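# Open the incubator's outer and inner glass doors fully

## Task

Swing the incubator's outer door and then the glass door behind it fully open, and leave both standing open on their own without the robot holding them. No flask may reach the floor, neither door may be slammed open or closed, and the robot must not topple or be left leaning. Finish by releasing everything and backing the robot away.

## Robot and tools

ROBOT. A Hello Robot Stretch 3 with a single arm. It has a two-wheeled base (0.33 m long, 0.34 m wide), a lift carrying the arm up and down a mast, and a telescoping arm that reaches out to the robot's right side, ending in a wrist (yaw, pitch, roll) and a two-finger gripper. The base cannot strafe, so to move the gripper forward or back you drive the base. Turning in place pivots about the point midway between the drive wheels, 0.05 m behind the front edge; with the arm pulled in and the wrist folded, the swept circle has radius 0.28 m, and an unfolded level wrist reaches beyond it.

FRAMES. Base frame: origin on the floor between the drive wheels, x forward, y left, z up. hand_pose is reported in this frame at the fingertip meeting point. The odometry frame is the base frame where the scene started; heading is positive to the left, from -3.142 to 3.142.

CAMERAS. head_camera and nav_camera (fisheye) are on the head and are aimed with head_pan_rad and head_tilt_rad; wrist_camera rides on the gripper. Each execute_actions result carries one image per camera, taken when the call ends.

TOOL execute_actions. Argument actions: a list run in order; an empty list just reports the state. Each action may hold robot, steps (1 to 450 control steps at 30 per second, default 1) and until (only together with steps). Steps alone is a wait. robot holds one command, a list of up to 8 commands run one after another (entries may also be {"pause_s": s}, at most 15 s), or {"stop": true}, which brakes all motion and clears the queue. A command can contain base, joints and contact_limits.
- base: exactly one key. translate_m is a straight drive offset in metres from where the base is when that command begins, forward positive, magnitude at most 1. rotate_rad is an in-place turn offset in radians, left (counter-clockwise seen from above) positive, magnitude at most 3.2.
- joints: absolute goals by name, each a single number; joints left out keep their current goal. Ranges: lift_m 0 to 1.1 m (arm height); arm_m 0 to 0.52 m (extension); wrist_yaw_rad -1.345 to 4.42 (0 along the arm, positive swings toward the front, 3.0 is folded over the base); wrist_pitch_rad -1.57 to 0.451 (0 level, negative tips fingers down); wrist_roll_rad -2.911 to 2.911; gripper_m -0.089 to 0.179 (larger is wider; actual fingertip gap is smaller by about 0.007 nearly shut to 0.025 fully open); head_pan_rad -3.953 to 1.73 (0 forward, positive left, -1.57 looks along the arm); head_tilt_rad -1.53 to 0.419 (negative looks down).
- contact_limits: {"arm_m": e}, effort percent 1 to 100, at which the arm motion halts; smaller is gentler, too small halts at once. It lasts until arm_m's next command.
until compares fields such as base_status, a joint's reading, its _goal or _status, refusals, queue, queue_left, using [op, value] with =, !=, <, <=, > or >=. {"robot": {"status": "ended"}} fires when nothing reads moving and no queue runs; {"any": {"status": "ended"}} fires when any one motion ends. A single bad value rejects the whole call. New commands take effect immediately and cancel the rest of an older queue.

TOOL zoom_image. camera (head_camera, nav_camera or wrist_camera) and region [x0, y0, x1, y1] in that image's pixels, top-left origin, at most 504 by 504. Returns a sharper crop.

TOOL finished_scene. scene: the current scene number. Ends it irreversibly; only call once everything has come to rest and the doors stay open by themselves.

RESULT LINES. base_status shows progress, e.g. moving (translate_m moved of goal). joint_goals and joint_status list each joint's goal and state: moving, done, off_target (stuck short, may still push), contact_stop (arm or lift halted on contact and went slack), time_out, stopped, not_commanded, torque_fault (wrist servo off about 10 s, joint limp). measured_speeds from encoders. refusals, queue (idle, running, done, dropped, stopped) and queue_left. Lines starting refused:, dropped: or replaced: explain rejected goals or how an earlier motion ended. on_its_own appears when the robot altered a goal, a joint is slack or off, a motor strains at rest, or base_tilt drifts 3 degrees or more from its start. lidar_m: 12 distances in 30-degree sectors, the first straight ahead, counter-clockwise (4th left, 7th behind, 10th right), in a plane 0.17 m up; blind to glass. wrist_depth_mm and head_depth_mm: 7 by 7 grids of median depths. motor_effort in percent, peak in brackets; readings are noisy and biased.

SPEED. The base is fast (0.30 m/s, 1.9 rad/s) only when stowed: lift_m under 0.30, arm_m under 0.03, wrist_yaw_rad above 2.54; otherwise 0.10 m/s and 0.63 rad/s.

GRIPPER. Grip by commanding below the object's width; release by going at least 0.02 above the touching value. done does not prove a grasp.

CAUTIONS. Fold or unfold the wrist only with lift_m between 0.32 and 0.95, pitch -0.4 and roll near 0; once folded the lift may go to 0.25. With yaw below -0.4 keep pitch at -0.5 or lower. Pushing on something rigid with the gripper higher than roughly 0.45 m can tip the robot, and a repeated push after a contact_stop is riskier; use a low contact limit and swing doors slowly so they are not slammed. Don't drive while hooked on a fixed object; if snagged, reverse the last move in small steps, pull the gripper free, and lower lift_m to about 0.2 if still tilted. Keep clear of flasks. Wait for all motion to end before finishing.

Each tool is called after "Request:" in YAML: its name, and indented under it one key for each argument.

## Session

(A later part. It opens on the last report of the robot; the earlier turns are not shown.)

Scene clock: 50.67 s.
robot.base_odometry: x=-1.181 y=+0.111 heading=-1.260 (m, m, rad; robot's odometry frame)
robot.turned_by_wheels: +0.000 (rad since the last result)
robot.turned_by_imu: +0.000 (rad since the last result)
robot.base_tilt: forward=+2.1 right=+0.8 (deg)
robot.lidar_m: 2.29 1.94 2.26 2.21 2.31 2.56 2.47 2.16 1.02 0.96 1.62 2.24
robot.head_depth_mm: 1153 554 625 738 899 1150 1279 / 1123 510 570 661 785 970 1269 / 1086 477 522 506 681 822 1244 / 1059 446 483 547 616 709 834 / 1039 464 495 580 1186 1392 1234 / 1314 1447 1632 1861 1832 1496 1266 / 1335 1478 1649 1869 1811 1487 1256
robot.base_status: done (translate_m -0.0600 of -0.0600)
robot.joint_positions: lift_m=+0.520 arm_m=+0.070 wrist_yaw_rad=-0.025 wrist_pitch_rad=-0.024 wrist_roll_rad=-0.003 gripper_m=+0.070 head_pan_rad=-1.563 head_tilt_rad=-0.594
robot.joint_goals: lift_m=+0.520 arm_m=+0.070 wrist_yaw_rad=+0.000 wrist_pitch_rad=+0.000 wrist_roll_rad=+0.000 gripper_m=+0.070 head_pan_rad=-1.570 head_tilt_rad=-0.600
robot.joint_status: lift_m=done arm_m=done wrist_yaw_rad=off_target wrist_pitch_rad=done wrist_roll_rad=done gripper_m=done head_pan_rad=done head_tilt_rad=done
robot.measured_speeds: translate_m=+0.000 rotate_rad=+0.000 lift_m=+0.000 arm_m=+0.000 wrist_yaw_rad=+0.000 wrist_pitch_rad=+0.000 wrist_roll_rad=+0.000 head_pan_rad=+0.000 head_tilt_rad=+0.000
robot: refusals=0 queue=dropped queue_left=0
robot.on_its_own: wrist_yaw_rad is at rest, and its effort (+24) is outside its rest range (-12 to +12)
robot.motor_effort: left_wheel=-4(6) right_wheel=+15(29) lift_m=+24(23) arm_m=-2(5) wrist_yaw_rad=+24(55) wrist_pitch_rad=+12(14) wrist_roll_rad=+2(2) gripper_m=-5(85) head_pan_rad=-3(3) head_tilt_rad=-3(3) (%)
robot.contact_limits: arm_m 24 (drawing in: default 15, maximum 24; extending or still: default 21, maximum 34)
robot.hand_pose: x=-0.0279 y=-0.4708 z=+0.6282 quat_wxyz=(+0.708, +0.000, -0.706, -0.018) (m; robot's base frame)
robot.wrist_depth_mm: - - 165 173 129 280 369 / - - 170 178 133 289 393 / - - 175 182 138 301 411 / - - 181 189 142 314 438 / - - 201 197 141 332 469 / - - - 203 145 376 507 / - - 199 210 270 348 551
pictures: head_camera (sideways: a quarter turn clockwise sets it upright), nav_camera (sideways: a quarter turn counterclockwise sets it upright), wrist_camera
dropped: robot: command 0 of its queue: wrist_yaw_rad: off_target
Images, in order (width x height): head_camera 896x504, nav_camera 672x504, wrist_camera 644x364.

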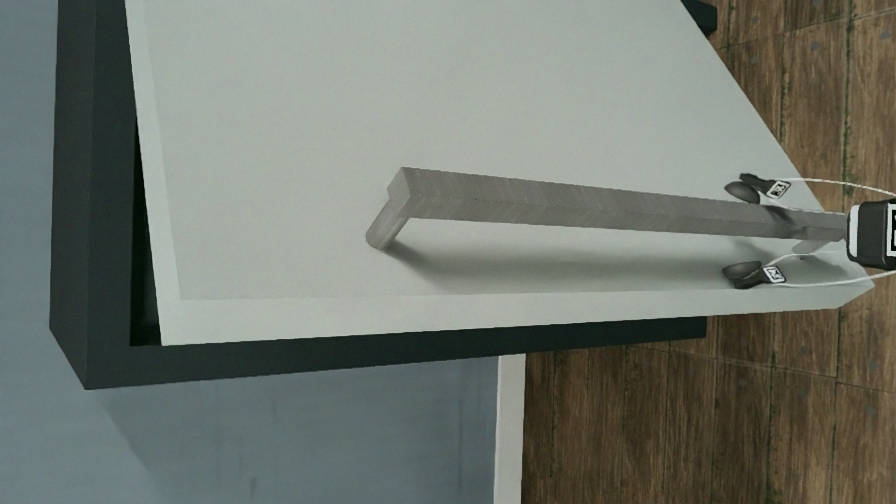

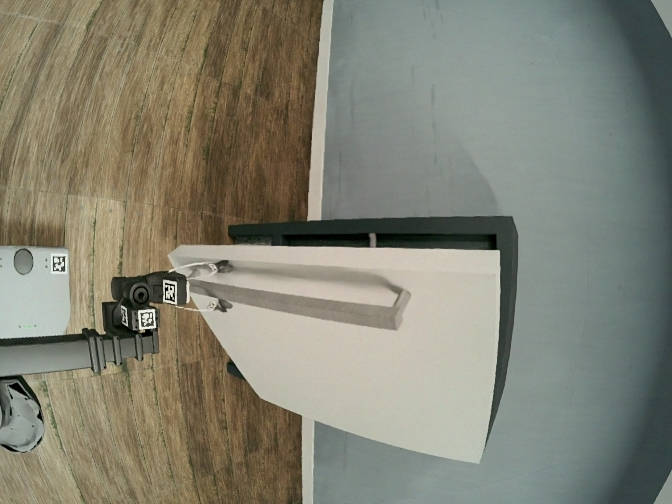

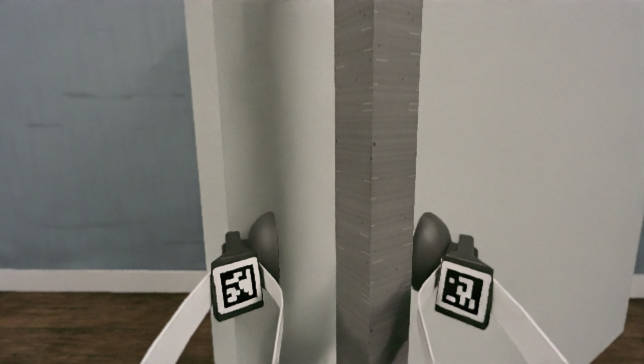

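Request:
execute_actions:
  actions:
    - {"robot":{"joints":{"gripper_m":0.05,"wrist_yaw_rad":-0.06,"arm_m":0.0}},"steps":40}
    - {"robot":[{"joints":{"wrist_pitch_rad":-1.0}},{"base":{"translate_m":0.3},"joints":{"gripper_m":0.0}},{"joints":{"wrist_pitch_rad":0,"wrist_yaw_rad":0,"head_pan_rad":-1.9}},{"joints":{"arm_m":0.25,"wrist_yaw_rad":-0.35}},{"base":{"translate_m":-0.2}}],"steps":450,"until":{"robot":{"status":"ended"}}}

Scene clock: 65.43 s.
robot.base_odometry: x=-1.151 y=+0.015 heading=-1.259 (m, m, rad; robot's odometry frame)
robot.turned_by_wheels: +0.001 (rad since the last result)
robot.turned_by_imu: +0.008 (rad since the last result)
robot.base_tilt: forward=+2.1 right=+0.7 (deg)
robot.lidar_m: 2.19 1.84 2.26 2.20 2.31 2.65 2.58 2.14 1.02 0.95 1.62 2.25
robot.head_depth_mm: 1452 755 986 2123 1853 1503 1270 / 1131 551 651 821 1100 1479 1273 / 1094 450 488 529 596 687 1193 / 1067 391 412 468 542 635 820 / 1045 905 1028 1236 1285 1477 1179 / 1027 1178 1138 1304 1304 1420 1238 / 1006 901 975 1059 1261 1446 1260
robot.base_status: done (translate_m -0.2000 of -0.2000)
robot.joint_positions: lift_m=+0.520 arm_m=+0.250 wrist_yaw_rad=-0.350 wrist_pitch_rad=-0.026 wrist_roll_rad=-0.003 gripper_m=+0.000 head_pan_rad=-1.893 head_tilt_rad=-0.594
robot.joint_goals: lift_m=+0.520 arm_m=+0.250 wrist_yaw_rad=-0.350 wrist_pitch_rad=+0.000 wrist_roll_rad=+0.000 gripper_m=+0.000 head_pan_rad=-1.900 head_tilt_rad=-0.600
robot.joint_status: lift_m=done arm_m=done wrist_yaw_rad=done wrist_pitch_rad=done wrist_roll_rad=done gripper_m=done head_pan_rad=done head_tilt_rad=done
robot.measured_speeds: translate_m=+0.000 rotate_rad=+0.000 lift_m=+0.000 arm_m=+0.000 wrist_yaw_rad=+0.000 wrist_pitch_rad=+0.000 wrist_roll_rad=+0.000 head_pan_rad=+0.000 head_tilt_rad=+0.000
robot: refusals=0 queue=done queue_left=0
robot.on_its_own: right_wheel is at rest, and its effort (-25) is outside its rest range (-18 to +18)
robot.motor_effort: left_wheel=+3(12) right_wheel=-25(63) lift_m=+22(23) arm_m=+3(8) wrist_yaw_rad=-1(26) wrist_pitch_rad=+13(13) wrist_roll_rad=+2(2) gripper_m=-3(81) head_pan_rad=-2(19) head_tilt_rad=-3(3) (%)
robot.hand_pose: x=-0.1090 y=-0.6346 z=+0.6279 quat_wxyz=(+0.696, -0.113, -0.697, -0.133) (m; robot's base frame)
robot.wrist_depth_mm: 851 421 808 901 828 613 425 / 873 409 530 567 636 616 391 / 898 461 921 992 877 629 362 / 928 459 559 643 813 648 335 / 926 972 770 - 858 669 314 / 968 - 528 - 654 651 296 / 974 - 516 548 585 672 280
pictures: head_camera (sideways: a quarter turn clockwise sets it upright), nav_camera (sideways: a quarter turn counterclockwise sets it upright), wrist_camera
Images, in order (width x height): head_camera 896x504, nav_camera 672x504, wrist_camera 644x364.

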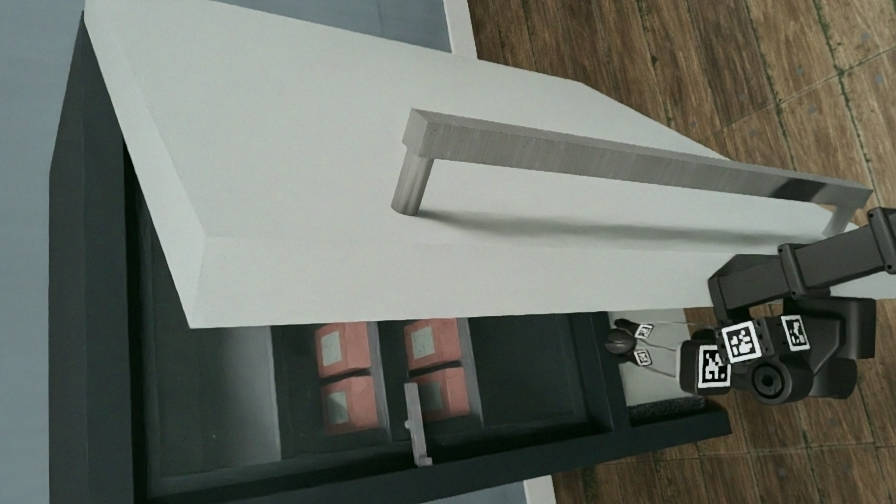

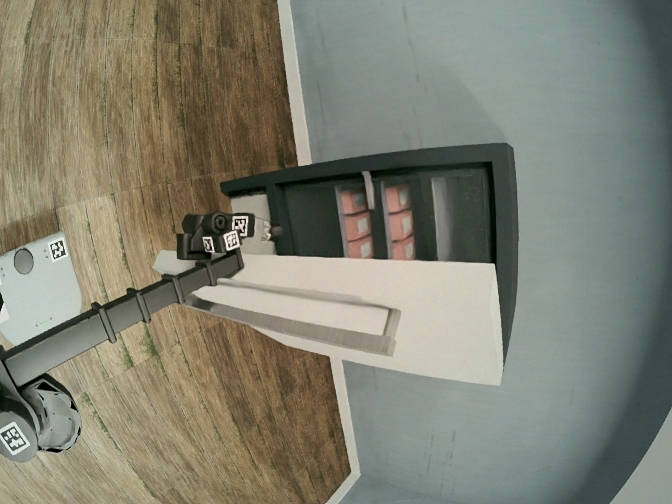

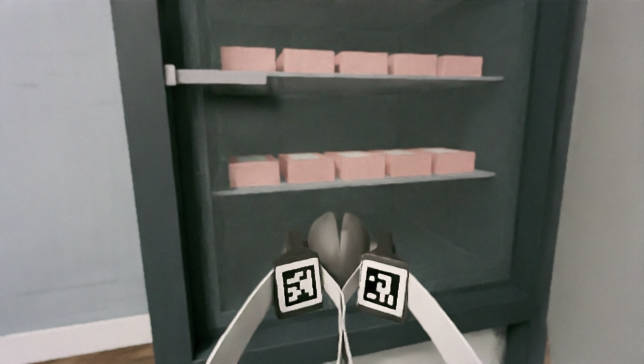

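Request:
execute_actions:
  actions:
    - {"robot":{"joints":{"arm_m":0.1},"contact_limits":{"arm_m":18}},"steps":70}
    - {"robot":{"base":{"translate_m":-0.15}},"steps":80,"until":{"robot":{"status":"ended"}}}

Scene clock: 70.73 s.
robot.base_odometry: x=-1.197 y=+0.158 heading=-1.260 (m, m, rad; robot's odometry frame)
robot.turned_by_wheels: -0.001 (rad since the last result)
robot.turned_by_imu: -0.002 (rad since the last result)
robot.base_tilt: forward=+2.0 right=-0.4 (deg)
robot.lidar_m: 2.33 1.99 2.27 2.22 2.32 2.50 2.43 2.14 1.02 0.96 1.62 2.26
robot.head_depth_mm: 1518 1679 1920 2156 398 1432 1277 / 1422 435 292 380 1738 1467 632 / 1355 433 288 319 365 428 564 / 1067 1117 1199 1274 1334 1430 557 / 1042 1140 1150 1314 1354 1472 1329 / 1024 1179 1145 1381 1310 1420 1259 / 1006 1168 1137 1197 1263 1382 1260
robot.base_status: moving (translate_m -0.1500 of -0.1500)
robot.joint_positions: lift_m=+0.520 arm_m=+0.100 wrist_yaw_rad=-0.349 wrist_pitch_rad=-0.026 wrist_roll_rad=-0.003 gripper_m=+0.000 head_pan_rad=-1.893 head_tilt_rad=-0.594
robot.joint_goals: lift_m=+0.520 arm_m=+0.100 wrist_yaw_rad=-0.350 wrist_pitch_rad=+0.000 wrist_roll_rad=+0.000 gripper_m=+0.000 head_pan_rad=-1.900 head_tilt_rad=-0.600
robot.joint_status: lift_m=done arm_m=done wrist_yaw_rad=done wrist_pitch_rad=done wrist_roll_rad=done gripper_m=done head_pan_rad=done head_tilt_rad=done
robot.measured_speeds: translate_m=+0.000 rotate_rad=+0.000 lift_m=+0.000 arm_m=+0.000 wrist_yaw_rad=+0.000 wrist_pitch_rad=+0.000 wrist_roll_rad=+0.000 head_pan_rad=+0.000 head_tilt_rad=+0.000
robot: refusals=0 queue=running queue_left=0
robot.motor_effort: left_wheel=+0(4) right_wheel=+2(25) lift_m=+22(22) arm_m=+0(4) wrist_yaw_rad=-1(15) wrist_pitch_rad=+13(13) wrist_roll_rad=+2(1) gripper_m=-2(3) head_pan_rad=-2(2) head_tilt_rad=-3(3) (%)
robot.contact_limits: arm_m 18 (drawing in: default 15, maximum 24; extending or still: default 21, maximum 34)
robot.hand_pose: x=-0.1087 y=-0.4852 z=+0.6279 quat_wxyz=(+0.696, -0.113, -0.697, -0.132) (m; robot's base frame)
robot.wrist_depth_mm: 519 724 879 887 681 241 123 / 518 632 740 752 700 237 122 / 549 712 - - 713 232 121 / - 640 - - 742 228 119 / - 663 909 - 741 224 118 / - 621 679 - 597 220 117 / - 602 697 766 801 217 117
pictures: head_camera (sideways: a quarter turn clockwise sets it upright), nav_camera (sideways: a quarter turn counterclockwise sets it upright), wrist_camera
Images, in order (width x height): head_camera 896x504, nav_camera 672x504, wrist_camera 644x364.

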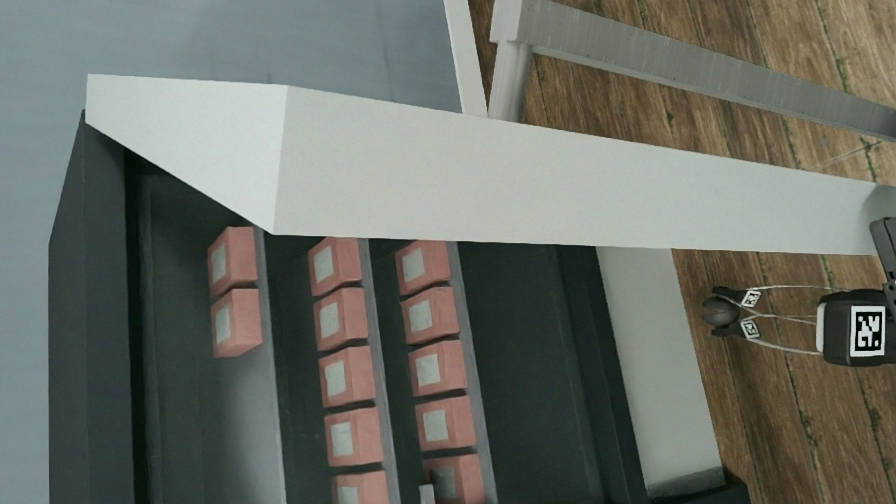

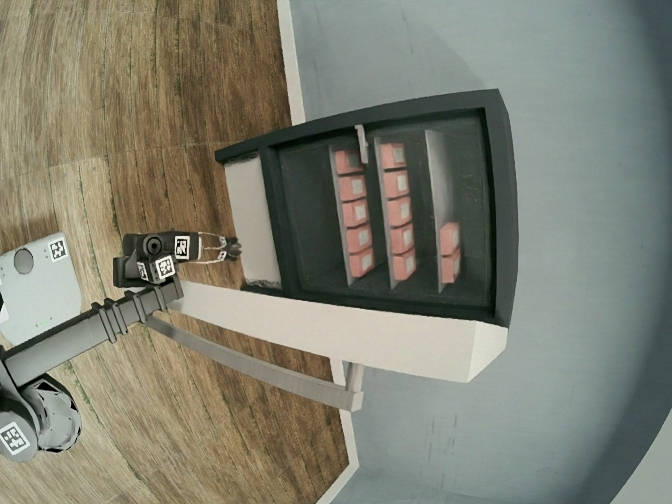

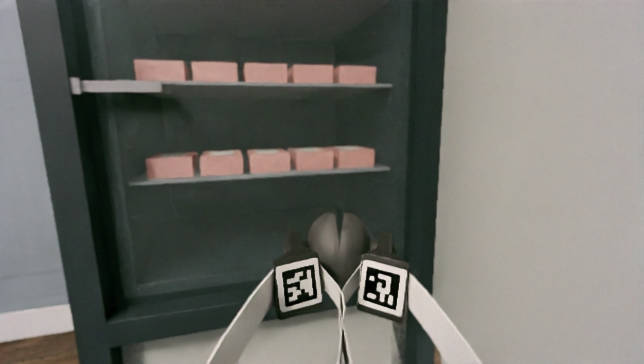

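Request:
execute_actions:
  actions: []

Scene clock: 72.33 s.
robot.base_odometry: x=-1.197 y=+0.158 heading=-1.260 (m, m, rad; robot's odometry frame)
robot.turned_by_wheels: +0.000 (rad since the last result)
robot.turned_by_imu: +0.000 (rad since the last result)
robot.base_tilt: forward=+2.1 right=+0.7 (deg)
robot.lidar_m: 2.33 1.99 2.26 2.22 2.32 2.49 2.42 2.13 1.02 0.96 1.62 2.26
robot.head_depth_mm: 1512 1689 1916 2141 398 1438 1272 / 1421 436 292 380 1734 1459 630 / 1353 434 288 319 365 428 564 / 1059 1121 1200 1281 1330 1433 558 / 1038 1138 1149 1316 1355 1478 1332 / 1015 1177 1142 1377 1305 1419 1265 / 1005 1173 1132 1200 1266 1385 1257
robot.base_status: done (translate_m -0.1500 of -0.1500)
robot.joint_positions: lift_m=+0.520 arm_m=+0.100 wrist_yaw_rad=-0.349 wrist_pitch_rad=-0.026 wrist_roll_rad=-0.003 gripper_m=+0.000 head_pan_rad=-1.893 head_tilt_rad=-0.594
robot.joint_goals: lift_m=+0.520 arm_m=+0.100 wrist_yaw_rad=-0.350 wrist_pitch_rad=+0.000 wrist_roll_rad=+0.000 gripper_m=+0.000 head_pan_rad=-1.900 head_tilt_rad=-0.600
robot.joint_status: lift_m=done arm_m=done wrist_yaw_rad=done wrist_pitch_rad=done wrist_roll_rad=done gripper_m=done head_pan_rad=done head_tilt_rad=done
robot.measured_speeds: translate_m=+0.000 rotate_rad=+0.000 lift_m=+0.000 arm_m=+0.000 wrist_yaw_rad=+0.000 wrist_pitch_rad=+0.000 wrist_roll_rad=+0.000 head_pan_rad=+0.000 head_tilt_rad=+0.000
robot: refusals=0 queue=done queue_left=0
robot.motor_effort: left_wheel=-1(1) right_wheel=+1(1) lift_m=+22(22) arm_m=+0(0) wrist_yaw_rad=-2(2) wrist_pitch_rad=+13(13) wrist_roll_rad=+2(2) gripper_m=-3(3) head_pan_rad=-2(2) head_tilt_rad=-2(3) (%)
robot.contact_limits: arm_m 18 (drawing in: default 15, maximum 24; extending or still: default 21, maximum 34)
robot.hand_pose: x=-0.1087 y=-0.4852 z=+0.6279 quat_wxyz=(+0.696, -0.113, -0.697, -0.132) (m; robot's base frame)
robot.wrist_depth_mm: 523 731 901 887 673 241 123 / 517 625 757 740 698 237 122 / 555 706 - - 717 232 121 / - 639 - - 742 227 120 / - 666 913 - 737 224 118 / - 627 679 - 595 221 117 / - 608 691 762 797 216 116
pictures: head_camera (sideways: a quarter turn clockwise sets it upright), nav_camera (sideways: a quarter turn counterclockwise sets it upright), wrist_camera
Images, in order (width x height): head_camera 896x504, nav_camera 672x504, wrist_camera 644x364.

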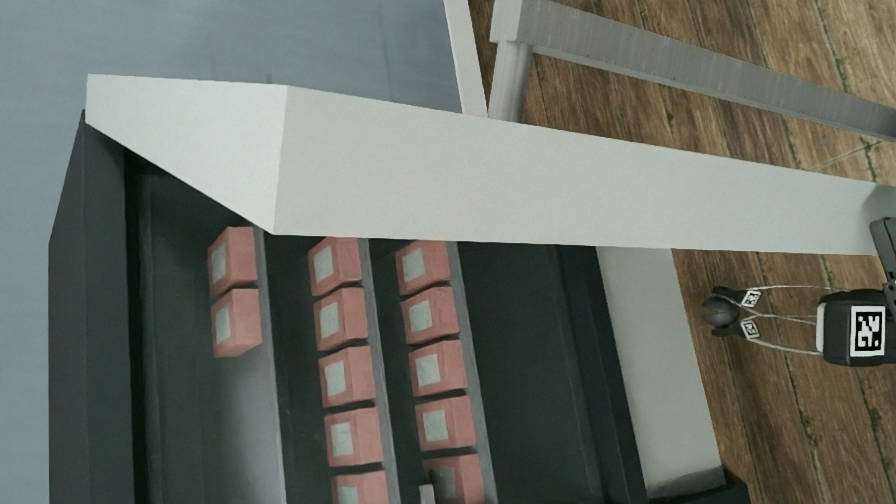

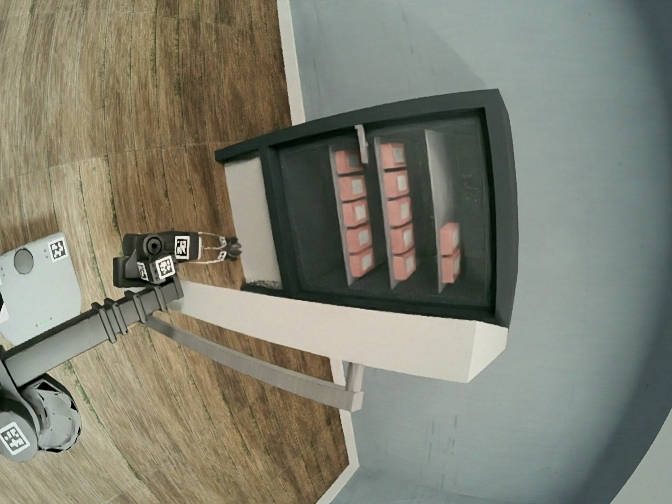

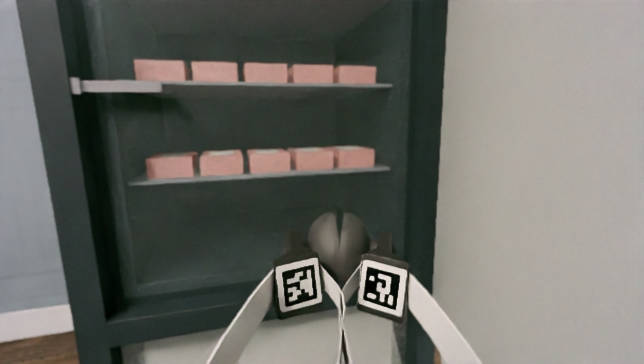

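Request:
execute_actions:
  actions:
    - {"robot":{"joints":{"wrist_pitch_rad":-0.55,"arm_m":0.25}},"steps":150,"until":{"robot":{"status":"ended"}}}
    - {"robot":{"joints":{"wrist_yaw_rad":-0.9}},"steps":90,"until":{"robot":{"status":"ended"}}}
    - {"robot":{"base":{"translate_m":-0.12}},"steps":120,"until":{"robot":{"status":"ended"}}}

Scene clock: 77.27 s.
robot.base_odometry: x=-1.233 y=+0.273 heading=-1.260 (m, m, rad; robot's odometry frame)
robot.turned_by_wheels: +0.000 (rad since the last result)
robot.turned_by_imu: +0.055 (rad since the last result)
robot.base_tilt: forward=+2.1 right=+0.7 (deg)
robot.lidar_m: 2.10 2.61 2.26 2.23 2.38 2.36 2.31 2.02 0.98 0.98 0.99 2.39
robot.head_depth_mm: 1459 394 - - 289 325 479 / 1391 429 362 345 312 335 396 / 1328 903 968 841 717 618 539 / 1018 1031 1128 1250 1343 1476 1326 / 998 1118 1145 1299 1326 1462 1291 / 981 1156 1137 1379 1304 1416 1266 / 965 1160 1125 1192 1262 1395 1261
robot.base_status: done (translate_m -0.1200 of -0.1200)
robot.joint_positions: lift_m=+0.520 arm_m=+0.129 wrist_yaw_rad=-0.898 wrist_pitch_rad=-0.566 wrist_roll_rad=-0.002 gripper_m=+0.000 head_pan_rad=-1.895 head_tilt_rad=-0.597
robot.joint_goals: lift_m=+0.520 arm_m=+0.129 wrist_yaw_rad=-0.900 wrist_pitch_rad=-0.550 wrist_roll_rad=+0.000 gripper_m=+0.000 head_pan_rad=-1.900 head_tilt_rad=-0.600
robot.joint_status: lift_m=done arm_m=contact_stop wrist_yaw_rad=done wrist_pitch_rad=done wrist_roll_rad=done gripper_m=done head_pan_rad=done head_tilt_rad=done
robot.measured_speeds: translate_m=+0.000 rotate_rad=+0.000 lift_m=+0.000 arm_m=+0.000 wrist_yaw_rad=+0.000 wrist_pitch_rad=+0.000 wrist_roll_rad=+0.000 head_pan_rad=+0.000 head_tilt_rad=+0.000
robot: refusals=0 queue=done queue_left=0
robot.on_its_own: arm_m is slack since a contact_stop, until your next command for it (your +0.250 is given up)
robot.motor_effort: left_wheel=+0(19) right_wheel=+0(51) lift_m=+22(33) arm_m=+0(21) wrist_yaw_rad=-2(16) wrist_pitch_rad=+7(13) wrist_roll_rad=+1(1) gripper_m=-2(4) head_pan_rad=-3(2) head_tilt_rad=-2(3) (%)
robot.hand_pose: x=-0.1806 y=-0.4009 z=+0.5009 quat_wxyz=(+0.527, -0.116, -0.697, -0.473) (m; robot's base frame)
robot.wrist_depth_mm: 803 615 376 176 115 85 68 / 612 626 482 196 123 90 71 / 526 590 640 223 133 95 74 / 550 688 801 259 146 101 77 / 616 747 827 363 154 107 81 / 653 738 725 - 153 115 85 / 651 637 640 619 217 122 90
pictures: head_camera (sideways: a quarter turn clockwise sets it upright), nav_camera (sideways: a quarter turn counterclockwise sets it upright), wrist_camera
Images, in order (width x height): head_camera 896x504, nav_camera 672x504, wrist_camera 644x364.

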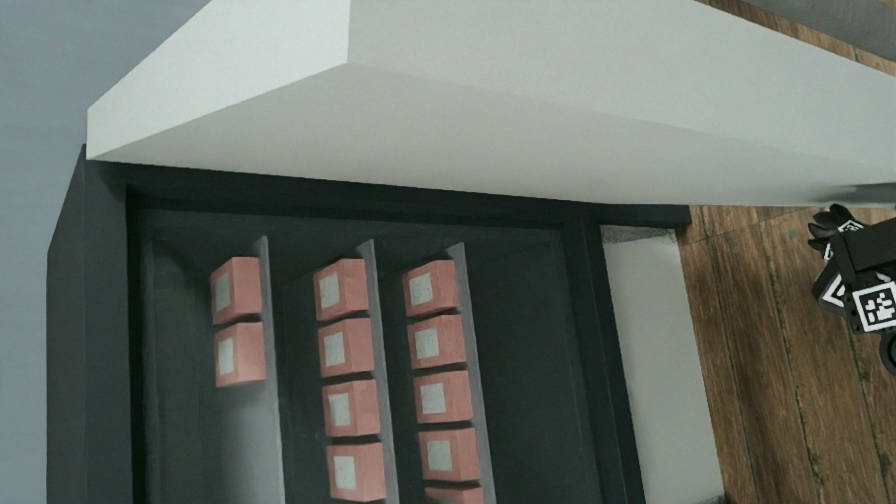

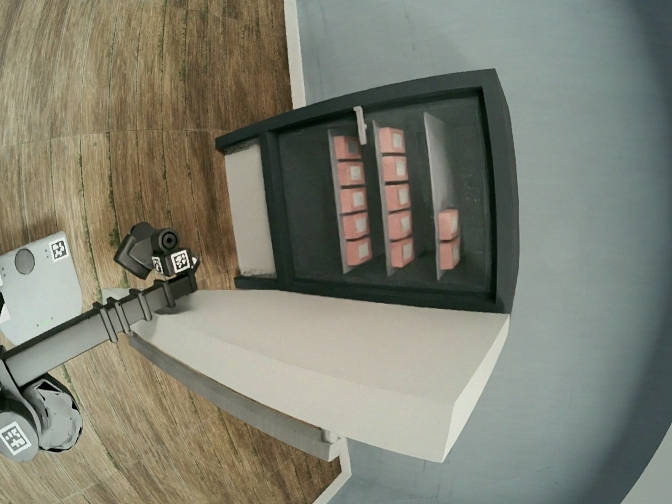

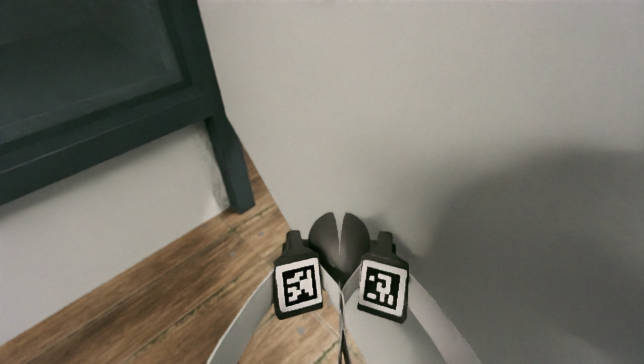

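Request:
execute_actions:
  actions:
    - {"robot":{"joints":{"arm_m":0.2}},"steps":60,"until":{"robot":{"status":"ended"}}}
    - {"robot":{"base":{"translate_m":-0.1}},"steps":120,"until":{"robot":{"status":"ended"}}}

Scene clock: 81.30 s.
robot.base_odometry: x=-1.264 y=+0.368 heading=-1.260 (m, m, rad; robot's odometry frame)
robot.turned_by_wheels: +0.000 (rad since the last result)
robot.turned_by_imu: -0.001 (rad since the last result)
robot.base_tilt: forward=+2.1 right=+0.7 (deg)
robot.lidar_m: 2.20 2.72 2.27 2.24 2.39 2.25 2.21 2.00 0.95 0.97 1.01 2.39
robot.head_depth_mm: 1451 1548 - - - 289 335 / 1411 390 322 319 325 320 350 / 1347 474 472 485 501 517 530 / 1289 873 963 1085 1233 1423 873 / 998 999 1112 1281 1308 1462 - / 979 1027 1133 1287 1280 1416 1287 / 964 1159 1108 1192 1263 1378 1256
robot.base_status: done (translate_m -0.1000 of -0.1000)
robot.joint_positions: lift_m=+0.520 arm_m=+0.200 wrist_yaw_rad=-0.899 wrist_pitch_rad=-0.566 wrist_roll_rad=-0.002 gripper_m=+0.000 head_pan_rad=-1.895 head_tilt_rad=-0.597
robot.joint_goals: lift_m=+0.520 arm_m=+0.200 wrist_yaw_rad=-0.900 wrist_pitch_rad=-0.550 wrist_roll_rad=+0.000 gripper_m=+0.000 head_pan_rad=-1.900 head_tilt_rad=-0.600
robot.joint_status: lift_m=done arm_m=done wrist_yaw_rad=done wrist_pitch_rad=done wrist_roll_rad=done gripper_m=done head_pan_rad=done head_tilt_rad=done
robot.measured_speeds: translate_m=+0.000 rotate_rad=+0.000 lift_m=+0.000 arm_m=+0.000 wrist_yaw_rad=+0.000 wrist_pitch_rad=+0.000 wrist_roll_rad=+0.000 head_pan_rad=+0.000 head_tilt_rad=+0.000
robot: refusals=0 queue=done queue_left=0
robot.motor_effort: left_wheel=+0(6) right_wheel=+0(18) lift_m=+22(21) arm_m=+2(3) wrist_yaw_rad=+0(2) wrist_pitch_rad=+8(8) wrist_roll_rad=+1(1) gripper_m=-3(3) head_pan_rad=-2(2) head_tilt_rad=-2(2) (%)
robot.hand_pose: x=-0.1807 y=-0.4710 z=+0.5009 quat_wxyz=(+0.526, -0.117, -0.697, -0.474) (m; robot's base frame)
robot.wrist_depth_mm: 712 450 244 153 110 87 72 / 621 519 293 170 120 92 75 / 492 530 369 193 131 99 79 / 470 595 496 222 143 106 84 / 537 646 770 287 155 114 89 / 569 694 730 - 159 124 95 / 616 640 634 621 220 135 102
pictures: head_camera (sideways: a quarter turn clockwise sets it upright), nav_camera (sideways: a quarter turn counterclockwise sets it upright), wrist_camera
Images, in order (width x height): head_camera 896x504, nav_camera 672x504, wrist_camera 644x364.

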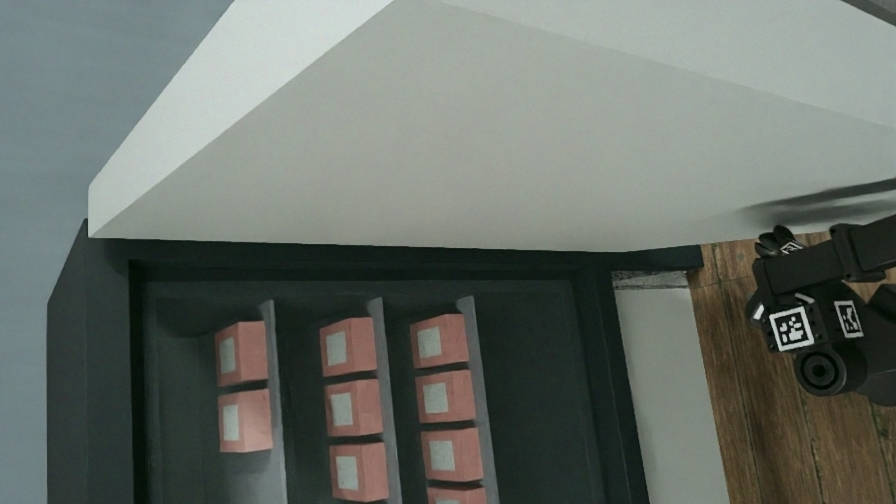

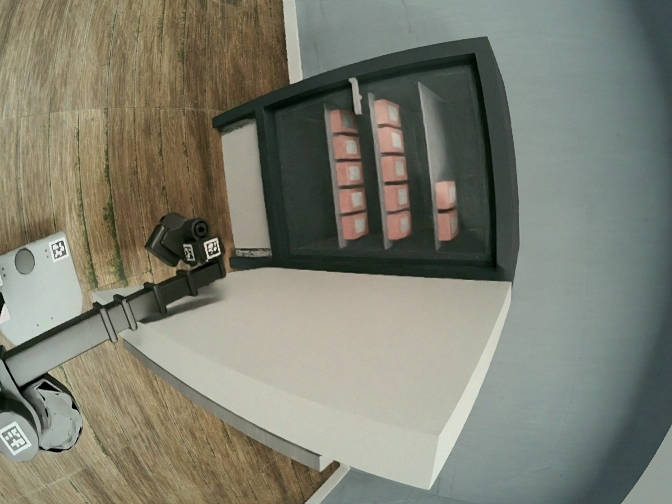

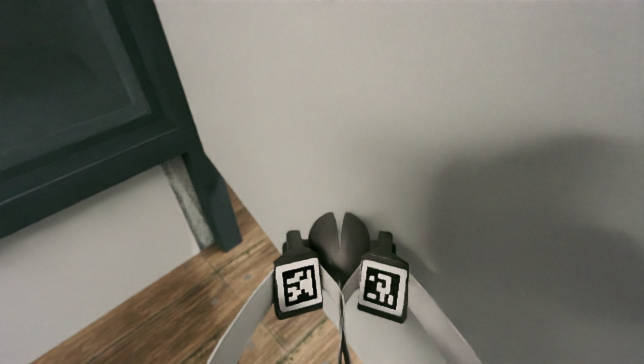

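More.

Request:
execute_actions:
  actions:
    - {"robot":{"joints":{"arm_m":0.28}},"steps":60,"until":{"robot":{"status":"ended"}}}
    - {"robot":{"base":{"translate_m":-0.1}},"steps":120,"until":{"robot":{"status":"ended"}}}

Scene clock: 85.57 s.
robot.base_odometry: x=-1.295 y=+0.463 heading=-1.260 (m, m, rad; robot's odometry frame)
robot.turned_by_wheels: +0.000 (rad since the last result)
robot.turned_by_imu: -0.001 (rad since the last result)
robot.base_tilt: forward=+2.1 right=+0.7 (deg)
robot.lidar_m: 2.30 2.82 2.28 2.24 2.40 2.15 2.11 2.00 0.93 0.92 1.02 2.38
robot.head_depth_mm: 1437 482 505 543 589 643 707 / 1399 533 570 620 680 753 843 / 1352 597 656 722 805 910 1211 / 1301 695 770 863 983 1110 1285 / 1254 834 943 1072 1254 1394 1207 / 979 972 1113 1250 1281 1403 1208 / 963 1024 1076 1190 1263 1375 1259
robot.base_status: done (translate_m -0.1000 of -0.1000)
robot.joint_positions: lift_m=+0.520 arm_m=+0.280 wrist_yaw_rad=-0.898 wrist_pitch_rad=-0.573 wrist_roll_rad=-0.002 gripper_m=+0.000 head_pan_rad=-1.895 head_tilt_rad=-0.597
robot.joint_goals: lift_m=+0.520 arm_m=+0.280 wrist_yaw_rad=-0.900 wrist_pitch_rad=-0.550 wrist_roll_rad=+0.000 gripper_m=+0.000 head_pan_rad=-1.900 head_tilt_rad=-0.600
robot.joint_status: lift_m=done arm_m=done wrist_yaw_rad=done wrist_pitch_rad=done wrist_roll_rad=done gripper_m=done head_pan_rad=done head_tilt_rad=done
robot.measured_speeds: translate_m=+0.000 rotate_rad=+0.000 lift_m=+0.000 arm_m=+0.000 wrist_yaw_rad=+0.000 wrist_pitch_rad=+0.000 wrist_roll_rad=+0.000 head_pan_rad=+0.000 head_tilt_rad=+0.000
robot: refusals=0 queue=done queue_left=0
robot.motor_effort: left_wheel=+0(8) right_wheel=+0(34) lift_m=+22(22) arm_m=+2(3) wrist_yaw_rad=-2(17) wrist_pitch_rad=+11(25) wrist_roll_rad=+1(1) gripper_m=-2(5) head_pan_rad=-2(2) head_tilt_rad=-2(1) (%)
robot.hand_pose: x=-0.1798 y=-0.5506 z=+0.4996 quat_wxyz=(+0.525, -0.114, -0.697, -0.475) (m; robot's base frame)
robot.wrist_depth_mm: 337 285 242 210 186 167 152 / 391 334 274 233 205 182 163 / 446 402 316 264 228 200 178 / 416 454 375 302 255 220 194 / 407 540 584 355 288 247 214 / 490 598 691 - 320 280 239 / 527 623 625 630 618 325 270
pictures: head_camera (sideways: a quarter turn clockwise sets it upright), nav_camera (sideways: a quarter turn counterclockwise sets it upright), wrist_camera
Images, in order (width x height): head_camera 896x504, nav_camera 672x504, wrist_camera 644x364.

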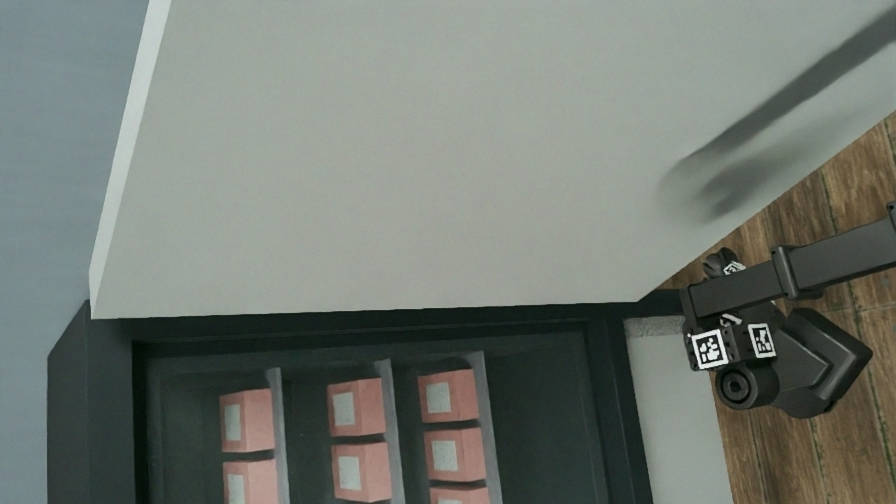

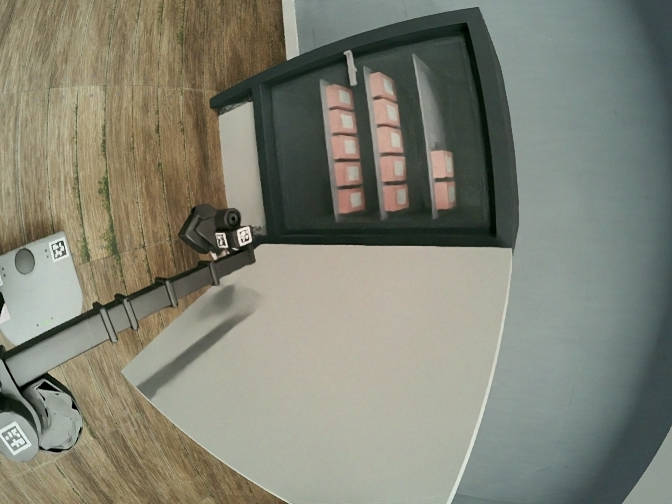

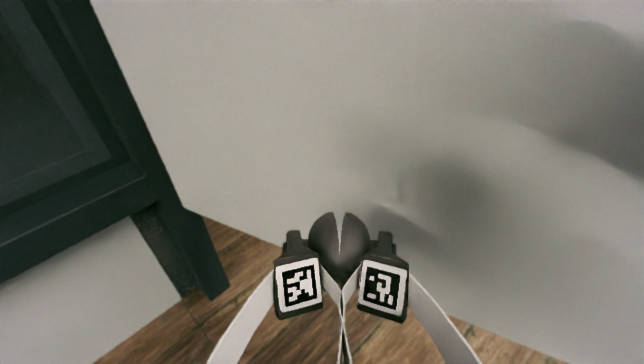

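Request:
execute_actions:
  actions:
    - {"robot":{"base":{"translate_m":-0.08}},"steps":120,"until":{"robot":{"status":"ended"}}}

Scene clock: 87.67 s.
robot.base_odometry: x=-1.319 y=+0.539 heading=-1.260 (m, m, rad; robot's odometry frame)
robot.turned_by_wheels: +0.000 (rad since the last result)
robot.turned_by_imu: +0.000 (rad since the last result)
robot.base_tilt: forward=+2.1 right=+0.7 (deg)
robot.lidar_m: 2.37 2.90 2.29 2.25 2.40 2.07 2.04 1.98 1.54 0.91 1.02 2.37
robot.head_depth_mm: 1438 401 407 440 476 519 571 / 1400 441 460 500 549 608 682 / 1371 490 528 582 648 730 837 / 1316 558 620 694 797 894 1199 / 1273 660 747 864 1014 1165 1208 / 1215 829 948 1098 1252 1393 1210 / 962 1024 1073 1188 1264 1375 1253
robot.base_status: done (translate_m -0.0800 of -0.0800)
robot.joint_positions: lift_m=+0.520 arm_m=+0.280 wrist_yaw_rad=-0.898 wrist_pitch_rad=-0.572 wrist_roll_rad=-0.002 gripper_m=+0.000 head_pan_rad=-1.895 head_tilt_rad=-0.597
robot.joint_goals: lift_m=+0.520 arm_m=+0.280 wrist_yaw_rad=-0.900 wrist_pitch_rad=-0.550 wrist_roll_rad=+0.000 gripper_m=+0.000 head_pan_rad=-1.900 head_tilt_rad=-0.600
robot.joint_status: lift_m=done arm_m=done wrist_yaw_rad=done wrist_pitch_rad=done wrist_roll_rad=done gripper_m=done head_pan_rad=done head_tilt_rad=done
robot.measured_speeds: translate_m=+0.000 rotate_rad=+0.000 lift_m=+0.000 arm_m=+0.000 wrist_yaw_rad=+0.000 wrist_pitch_rad=+0.000 wrist_roll_rad=+0.000 head_pan_rad=+0.000 head_tilt_rad=+0.000
robot: refusals=0 queue=done queue_left=0
robot.motor_effort: left_wheel=+0(3) right_wheel=+1(6) lift_m=+21(22) arm_m=+2(2) wrist_yaw_rad=-2(3) wrist_pitch_rad=+11(11) wrist_roll_rad=+1(1) gripper_m=-2(2) head_pan_rad=-1(2) head_tilt_rad=-1(1) (%)
robot.hand_pose: x=-0.1798 y=-0.5506 z=+0.4996 quat_wxyz=(+0.525, -0.114, -0.697, -0.475) (m; robot's base frame)
robot.wrist_depth_mm: 205 174 148 129 114 103 93 / 245 202 168 144 126 112 100 / 318 240 194 162 140 123 109 / 397 299 228 187 157 136 120 / 404 389 280 218 178 152 132 / 478 557 369 - 196 173 147 / 519 626 641 601 263 200 167
pictures: head_camera (sideways: a quarter turn clockwise sets it upright), nav_camera (sideways: a quarter turn counterclockwise sets it upright), wrist_camera
Images, in order (width x height): head_camera 896x504, nav_camera 672x504, wrist_camera 644x364.

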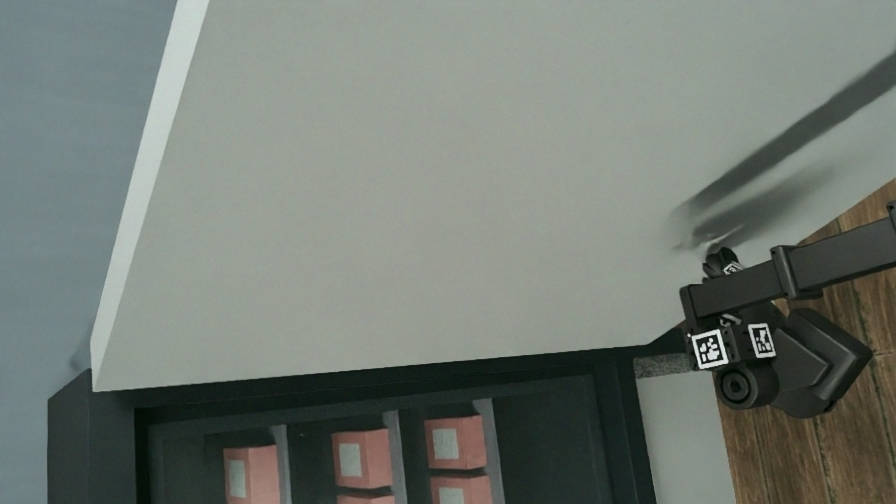

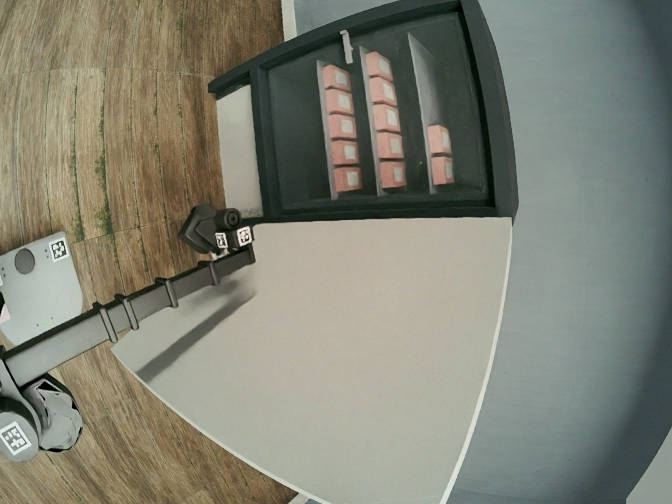

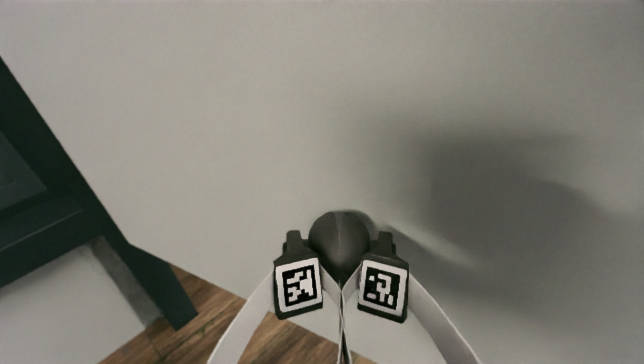

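Request:
execute_actions:
  actions:
    - {"robot":{"base":{"translate_m":-0.06}},"steps":120,"until":{"robot":{"status":"ended"}}}

Scene clock: 91.70 s.
robot.base_odometry: x=-1.337 y=+0.596 heading=-1.260 (m, m, rad; robot's odometry frame)
robot.turned_by_wheels: +0.000 (rad since the last result)
robot.turned_by_imu: +0.058 (rad since the last result)
robot.base_tilt: forward=+2.1 right=+0.7 (deg)
robot.lidar_m: 2.42 2.79 2.28 2.26 2.46 2.01 1.99 1.88 1.52 0.90 1.04 2.53
robot.head_depth_mm: 1378 393 369 396 427 464 507 / 1358 416 421 456 499 548 610 / 1333 469 489 538 596 672 765 / 1299 527 584 655 745 845 920 / 1259 640 726 837 992 1137 1215 / 980 824 937 1100 1243 1398 1207 / 962 1025 1080 1191 1259 1380 1257
robot.base_status: done (translate_m -0.0600 of -0.0600)
robot.joint_positions: lift_m=+0.520 arm_m=+0.280 wrist_yaw_rad=-0.902 wrist_pitch_rad=-0.610 wrist_roll_rad=-0.001 gripper_m=+0.000 head_pan_rad=-1.895 head_tilt_rad=-0.597
robot.joint_goals: lift_m=+0.520 arm_m=+0.280 wrist_yaw_rad=-0.900 wrist_pitch_rad=-0.550 wrist_roll_rad=+0.000 gripper_m=+0.000 head_pan_rad=-1.900 head_tilt_rad=-0.600
robot.joint_status: lift_m=done arm_m=done wrist_yaw_rad=done wrist_pitch_rad=done wrist_roll_rad=done gripper_m=done head_pan_rad=done head_tilt_rad=done
robot.measured_speeds: translate_m=+0.000 rotate_rad=+0.000 lift_m=+0.000 arm_m=+0.000 wrist_yaw_rad=+0.000 wrist_pitch_rad=+0.000 wrist_roll_rad=+0.000 head_pan_rad=+0.000 head_tilt_rad=+0.000
robot: refusals=0 queue=done queue_left=0
robot.motor_effort: left_wheel=+3(19) right_wheel=-18(64) lift_m=+19(22) arm_m=+2(3) wrist_yaw_rad=+1(5) wrist_pitch_rad=+30(38) wrist_roll_rad=+1(1) gripper_m=-2(3) head_pan_rad=-2(2) head_tilt_rad=-3(2) (%)
robot.hand_pose: x=-0.1755 y=-0.5462 z=+0.4924 quat_wxyz=(+0.515, -0.103, -0.699, -0.485) (m; robot's base frame)
robot.wrist_depth_mm: 196 161 133 113 99 87 79 / 242 190 152 127 109 95 85 / 333 233 178 145 122 105 92 / 402 298 215 168 137 117 101 / 405 434 270 199 156 131 112 / 492 581 655 - 174 151 126 / 544 612 626 324 238 176 143
pictures: head_camera (sideways: a quarter turn clockwise sets it upright), nav_camera (sideways: a quarter turn counterclockwise sets it upright), wrist_camera
Images, in order (width x height): head_camera 896x504, nav_camera 672x504, wrist_camera 644x364.

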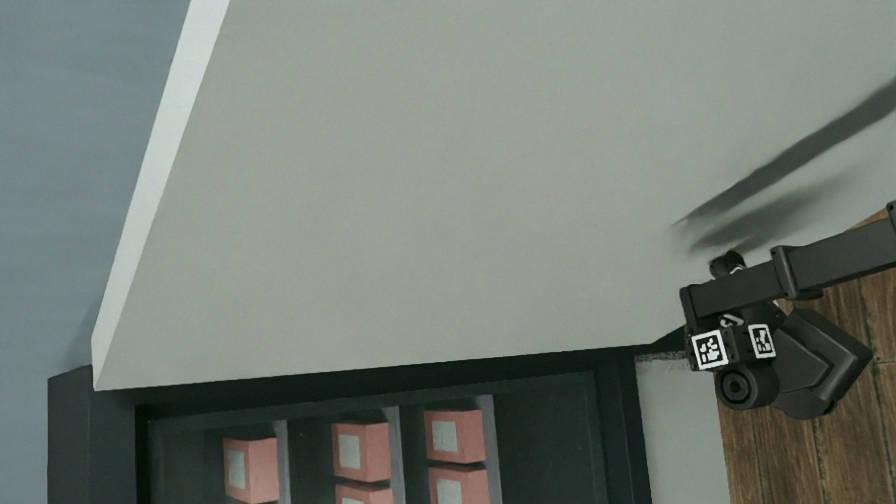

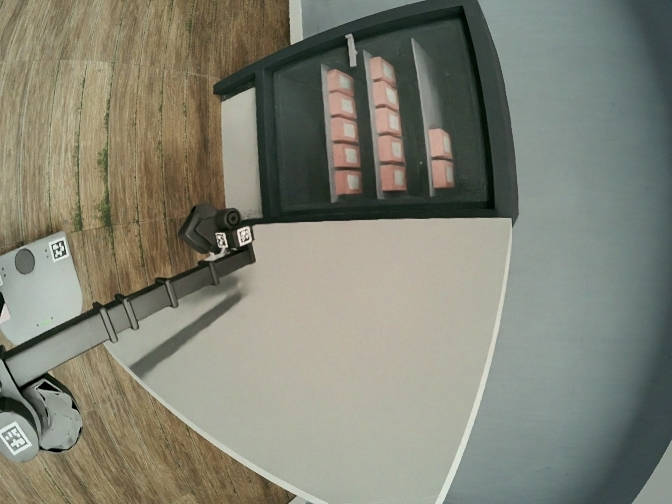

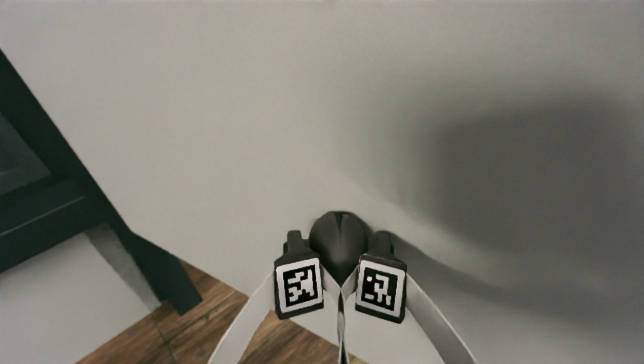

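Request:
execute_actions:
  actions: "[{\"robot\":[{\"base\":{\"translate_m\":0.12}},{\"joints\":{\"arm_m\":0.1}},{\"base\":{\"rotate_rad\":-0.18},\"joints\":{\"wrist_yaw_rad\":0,\"wrist_pitch_rad\":0,\"wrist_roll_rad\":1.57,\"gripper_m\":0.05,\"lift_m\":0.655,\"head_tilt_rad\":-0.4,\"head_pan_rad\":-1.6}},{\"base\":{\"translate_m\":0.36}}]},\"steps\":450,\"until\":{\"robot\":{\"status\":\"ended\"}}}]"



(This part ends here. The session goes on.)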